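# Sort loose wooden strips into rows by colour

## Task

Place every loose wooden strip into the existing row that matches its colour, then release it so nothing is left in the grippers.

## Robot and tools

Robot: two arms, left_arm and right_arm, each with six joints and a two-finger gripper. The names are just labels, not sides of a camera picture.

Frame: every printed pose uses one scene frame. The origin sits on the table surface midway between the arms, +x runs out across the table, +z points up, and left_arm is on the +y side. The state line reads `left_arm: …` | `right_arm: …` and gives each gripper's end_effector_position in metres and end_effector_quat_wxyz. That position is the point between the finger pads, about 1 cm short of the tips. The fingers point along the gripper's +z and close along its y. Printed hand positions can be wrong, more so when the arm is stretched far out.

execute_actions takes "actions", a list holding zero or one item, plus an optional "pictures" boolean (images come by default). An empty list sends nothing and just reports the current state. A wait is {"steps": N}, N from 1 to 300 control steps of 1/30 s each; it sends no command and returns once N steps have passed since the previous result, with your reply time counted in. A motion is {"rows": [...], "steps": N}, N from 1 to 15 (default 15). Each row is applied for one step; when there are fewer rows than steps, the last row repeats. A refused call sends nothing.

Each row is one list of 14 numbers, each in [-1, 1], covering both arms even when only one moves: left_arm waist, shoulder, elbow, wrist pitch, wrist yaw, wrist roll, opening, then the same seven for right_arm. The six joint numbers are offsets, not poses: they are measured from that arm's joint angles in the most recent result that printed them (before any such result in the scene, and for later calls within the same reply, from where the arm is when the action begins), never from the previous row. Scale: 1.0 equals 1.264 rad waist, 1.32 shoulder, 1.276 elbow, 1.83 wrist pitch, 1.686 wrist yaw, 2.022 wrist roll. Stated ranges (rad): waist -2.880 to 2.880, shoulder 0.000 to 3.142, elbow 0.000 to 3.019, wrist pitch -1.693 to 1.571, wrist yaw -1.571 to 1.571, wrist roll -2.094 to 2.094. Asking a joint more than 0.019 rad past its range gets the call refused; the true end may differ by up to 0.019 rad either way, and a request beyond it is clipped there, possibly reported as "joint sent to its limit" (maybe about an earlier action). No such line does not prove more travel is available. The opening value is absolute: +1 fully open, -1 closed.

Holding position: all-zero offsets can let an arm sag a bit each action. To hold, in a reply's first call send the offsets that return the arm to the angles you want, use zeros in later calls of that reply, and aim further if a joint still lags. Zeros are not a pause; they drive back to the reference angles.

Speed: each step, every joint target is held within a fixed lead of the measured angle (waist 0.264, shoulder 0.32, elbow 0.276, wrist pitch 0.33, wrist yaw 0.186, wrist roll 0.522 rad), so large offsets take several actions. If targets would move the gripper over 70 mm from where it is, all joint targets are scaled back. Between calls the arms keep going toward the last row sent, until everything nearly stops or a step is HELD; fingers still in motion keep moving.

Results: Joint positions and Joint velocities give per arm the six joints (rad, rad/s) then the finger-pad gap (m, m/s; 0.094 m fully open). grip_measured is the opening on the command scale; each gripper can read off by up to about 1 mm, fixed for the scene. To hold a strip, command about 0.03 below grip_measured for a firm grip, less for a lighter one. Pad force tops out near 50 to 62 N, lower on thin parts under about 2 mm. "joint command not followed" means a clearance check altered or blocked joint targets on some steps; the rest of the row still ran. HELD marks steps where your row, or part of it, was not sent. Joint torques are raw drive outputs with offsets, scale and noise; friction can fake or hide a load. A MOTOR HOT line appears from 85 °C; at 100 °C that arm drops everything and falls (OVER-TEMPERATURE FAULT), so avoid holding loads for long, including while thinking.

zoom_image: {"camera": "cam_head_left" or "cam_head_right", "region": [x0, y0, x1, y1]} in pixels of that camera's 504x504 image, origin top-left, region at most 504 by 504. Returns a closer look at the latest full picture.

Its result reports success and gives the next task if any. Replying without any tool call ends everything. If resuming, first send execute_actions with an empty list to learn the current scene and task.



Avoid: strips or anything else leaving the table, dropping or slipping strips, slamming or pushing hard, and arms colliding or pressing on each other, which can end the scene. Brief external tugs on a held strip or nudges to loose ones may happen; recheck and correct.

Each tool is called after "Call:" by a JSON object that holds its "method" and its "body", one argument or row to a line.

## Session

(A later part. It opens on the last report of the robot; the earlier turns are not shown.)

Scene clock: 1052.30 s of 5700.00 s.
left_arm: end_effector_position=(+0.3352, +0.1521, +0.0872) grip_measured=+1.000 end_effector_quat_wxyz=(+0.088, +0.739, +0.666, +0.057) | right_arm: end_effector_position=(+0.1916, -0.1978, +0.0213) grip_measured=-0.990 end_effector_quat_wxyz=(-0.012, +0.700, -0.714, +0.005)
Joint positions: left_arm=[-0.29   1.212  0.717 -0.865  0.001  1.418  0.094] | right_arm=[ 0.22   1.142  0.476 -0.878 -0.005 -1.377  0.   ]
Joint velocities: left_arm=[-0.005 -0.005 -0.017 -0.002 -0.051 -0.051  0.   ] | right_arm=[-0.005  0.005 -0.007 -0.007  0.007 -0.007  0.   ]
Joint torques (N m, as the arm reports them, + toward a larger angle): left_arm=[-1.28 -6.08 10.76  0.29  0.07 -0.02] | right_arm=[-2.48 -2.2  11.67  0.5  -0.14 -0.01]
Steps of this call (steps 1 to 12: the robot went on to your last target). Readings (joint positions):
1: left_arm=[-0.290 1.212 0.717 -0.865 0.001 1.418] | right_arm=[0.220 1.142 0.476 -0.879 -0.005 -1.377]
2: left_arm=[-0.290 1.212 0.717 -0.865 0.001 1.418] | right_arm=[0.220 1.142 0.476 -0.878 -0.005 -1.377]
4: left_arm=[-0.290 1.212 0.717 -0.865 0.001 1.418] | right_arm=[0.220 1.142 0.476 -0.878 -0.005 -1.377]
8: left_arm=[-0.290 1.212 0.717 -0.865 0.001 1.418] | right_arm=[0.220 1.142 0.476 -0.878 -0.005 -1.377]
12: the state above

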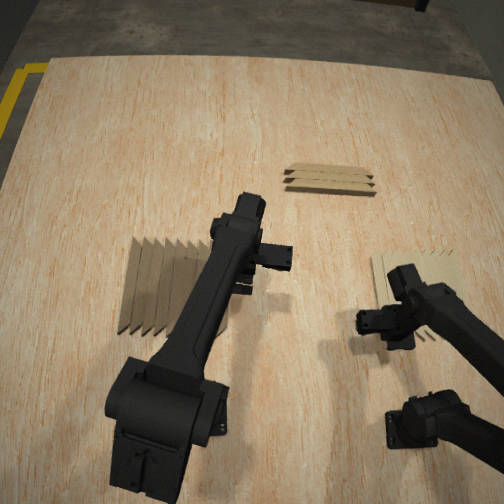

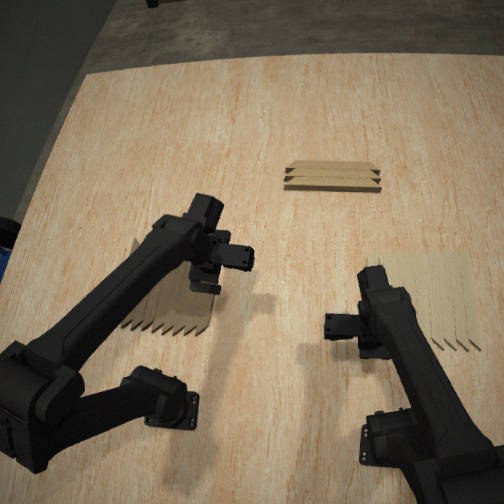

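Call:
{"method": "execute_actions", "body": {
  "actions": [
    {"rows": [[0, 0, 0.01, 0, 0, 0, 1, 0, 0, 0.03, -0.02, 0, 0, -1],[0, 0, 0.01, 0, 0, 0, 1, 0, 0, 0.03, -0.035, 0, 0, -1],[0, 0, 0.01, 0, 0, 0, 1, 0, 0, 0.03, -0.045, 0, 0, -1],[0, 0, 0.01, 0, 0, 0, 1, 0, -0.03, 0.03, -0.045, 0, 0, -1],[0, 0, 0.01, 0, 0, 0, 1, 0, -0.06, 0.03, -0.045, 0, 0, -1],[0, 0, 0.01, 0, 0, 0, 1, 0, -0.09, 0.03, -0.045, 0, 0, -1],[0, 0, 0.01, 0, 0, 0, 1, 0.03, -0.12, 0.03, -0.045, 0, 0, -1],[0, 0, 0.01, 0, 0, 0, 1, 0.07, -0.15, 0.03, -0.045, 0, 0, -1],[0, 0, 0.01, 0, 0, 0, 1, 0.11, -0.18, 0.03, -0.045, 0, 0, -1],[0, 0, 0.01, 0, 0, 0, 1, 0.15, -0.2, 0.03, -0.045, 0, 0, -1],[0, 0, 0.01, 0, 0, 0, 1, 0.19, -0.2, 0.03, -0.045, 0, 0, -1],[0, 0, 0.01, 0, 0, 0, 1, 0.23, -0.2, 0.03, -0.045, 0, 0, -1],[0, 0, 0.01, 0, 0, 0, 1, 0.27, -0.2, 0.03, -0.045, 0, 0, -1],[0, 0, 0.01, 0, 0, 0, 1, 0.3, -0.2, 0.03, -0.045, 0, 0, -1]], "steps": 15}
  ],
  "pictures": false
}}

Call:
{"method": "execute_actions", "body": {
  "actions": [
    {"steps": 15}
  ]
}}

Call:
{"method": "zoom_image", "body": {
  "camera": "cam_head_left",
  "region": [320, 200, 500, 400]
}}

Call:
{"method": "zoom_image", "body": {
  "camera": "cam_head_right",
  "region": [320, 200, 500, 400]
}}

Scene clock: 1073.10 s of 5700.00 s.
left_arm: end_effector_position=(+0.3352, +0.1521, +0.0872) grip_measured=+1.000 end_effector_quat_wxyz=(+0.088, +0.739, +0.666, +0.057) | right_arm: end_effector_position=(+0.1707, -0.1186, +0.0831) grip_measured=-0.990 end_effector_quat_wxyz=(-0.118, +0.806, -0.578, +0.051)
Joint positions: left_arm=[-0.29   1.212  0.717 -0.865  0.001  1.418  0.094] | right_arm=[ 0.566  0.847  0.476 -0.943 -0.006 -1.377  0.   ]
Joint velocities: left_arm=[-0.015 -0.005  0.027 -0.017 -0.081 -0.051  0.   ] | right_arm=[ 1.197  0.063 -0.017  0.002 -0.007 -0.037 -0.   ]
Joint torques (N m, as the arm reports them, + toward a larger angle): left_arm=[-1.28 -6.15 10.75  0.28  0.07 -0.02] | right_arm=[-5.56  2.42 13.65 -0.24 -0.04  0.02]
Steps of this call (steps 1 to 15: the robot went on to your last target; steps 16 to 90: nothing new was sent; then 17.30 s passed at rest; steps 91 to 105: all 15 steps of this action). Readings (joint positions):
91: left_arm=[-0.290 1.212 0.717 -0.865 0.001 1.418] | right_arm=[0.220 1.142 0.476 -0.882 -0.005 -1.377]
92: left_arm=[-0.290 1.212 0.717 -0.865 0.001 1.418] | right_arm=[0.220 1.142 0.476 -0.892 -0.005 -1.377]
94: left_arm=[-0.290 1.212 0.717 -0.865 0.001 1.418] | right_arm=[0.220 1.140 0.476 -0.923 -0.005 -1.377]
98: left_arm=[-0.290 1.212 0.717 -0.865 0.001 1.418] | right_arm=[0.235 1.050 0.476 -0.943 -0.003 -1.377]
105: the state above

Scene clock: 1073.60 s of 5700.00 s.
left_arm: end_effector_position=(+0.3352, +0.1521, +0.0872) grip_measured=+1.000 end_effector_quat_wxyz=(+0.088, +0.739, +0.666, +0.057) | right_arm: end_effector_position=(+0.1642, -0.1107, +0.0768) grip_measured=-0.990 end_effector_quat_wxyz=(-0.106, +0.819, -0.562, +0.042)
Joint positions: left_arm=[-0.29   1.212  0.717 -0.865  0.001  1.418  0.094] | right_arm=[ 0.607  0.876  0.476 -0.943 -0.007 -1.377  0.   ]
Joint velocities: left_arm=[-0.015 -0.005 -0.002  0.002 -0.081 -0.007  0.   ] | right_arm=[-0.005  0.005 -0.007  0.007 -0.051  0.022  0.   ]
Joint torques (N m, as the arm reports them, + toward a larger angle): left_arm=[-1.21 -6.13 10.73  0.29  0.07 -0.02] | right_arm=[-2.7  -0.3  13.33 -0.48 -0.06  0.01]
Steps of this call (steps 1 to 15: the robot went on to your last target). Readings (joint positions):
1: left_arm=[-0.290 1.212 0.717 -0.865 0.001 1.418] | right_arm=[0.597 0.851 0.476 -0.943 -0.007 -1.377]
2: left_arm=[-0.290 1.212 0.717 -0.865 0.001 1.418] | right_arm=[0.613 0.857 0.476 -0.943 -0.007 -1.377]
4: left_arm=[-0.290 1.212 0.717 -0.865 0.001 1.418] | right_arm=[0.615 0.869 0.476 -0.943 -0.007 -1.377]
8: left_arm=[-0.290 1.212 0.717 -0.865 0.001 1.418] | right_arm=[0.608 0.876 0.476 -0.943 -0.007 -1.377]
15: the state above

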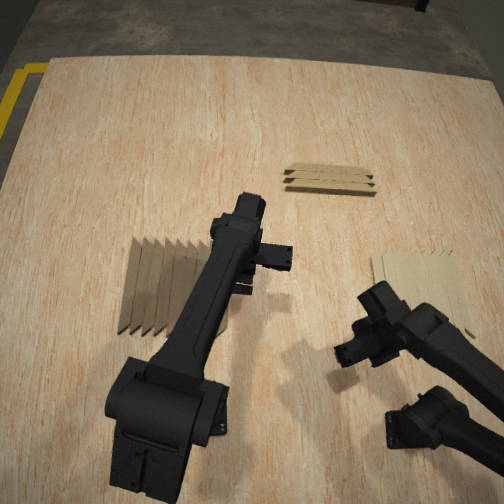

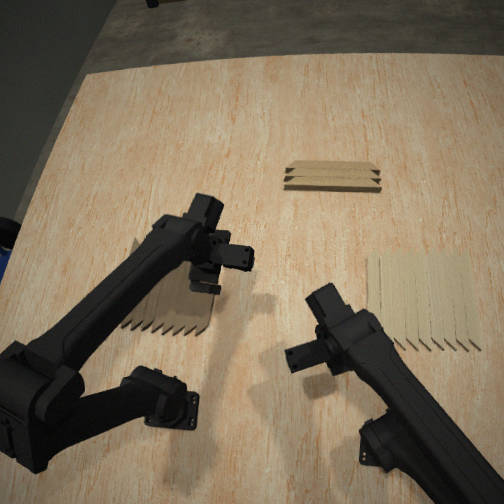

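Region (320, 200, 500, 400) of cam_head_left's 504x504 image, scaled by 2.520, with more detail than that image has; it fills the left 454 columns of this view, and the rest is white.

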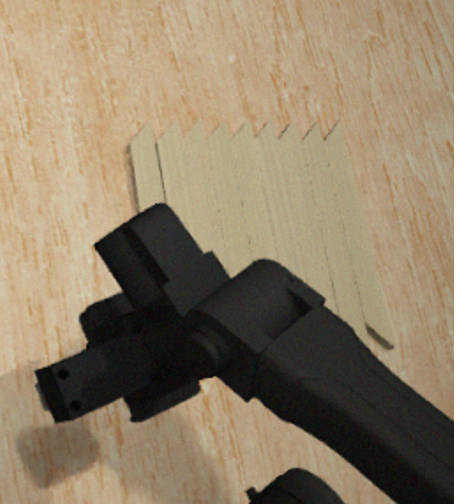

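Region (320, 200, 500, 400) of cam_head_right's 504x504 image, scaled by 2.520, with more detail than that image has; it fills the left 454 columns of this view, and the rest is white.

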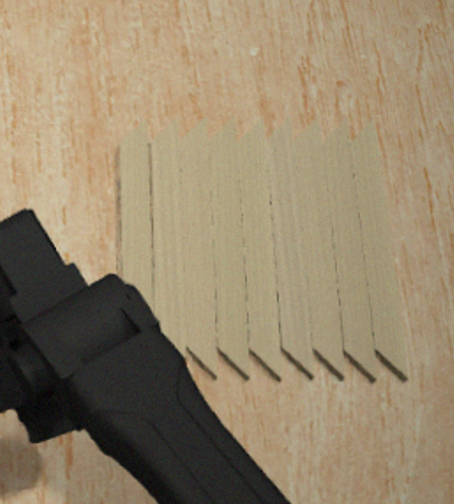

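Call:
{"method": "finished_scene", "body": {
  "scene": 1
}}

The scene is finished: the task was done.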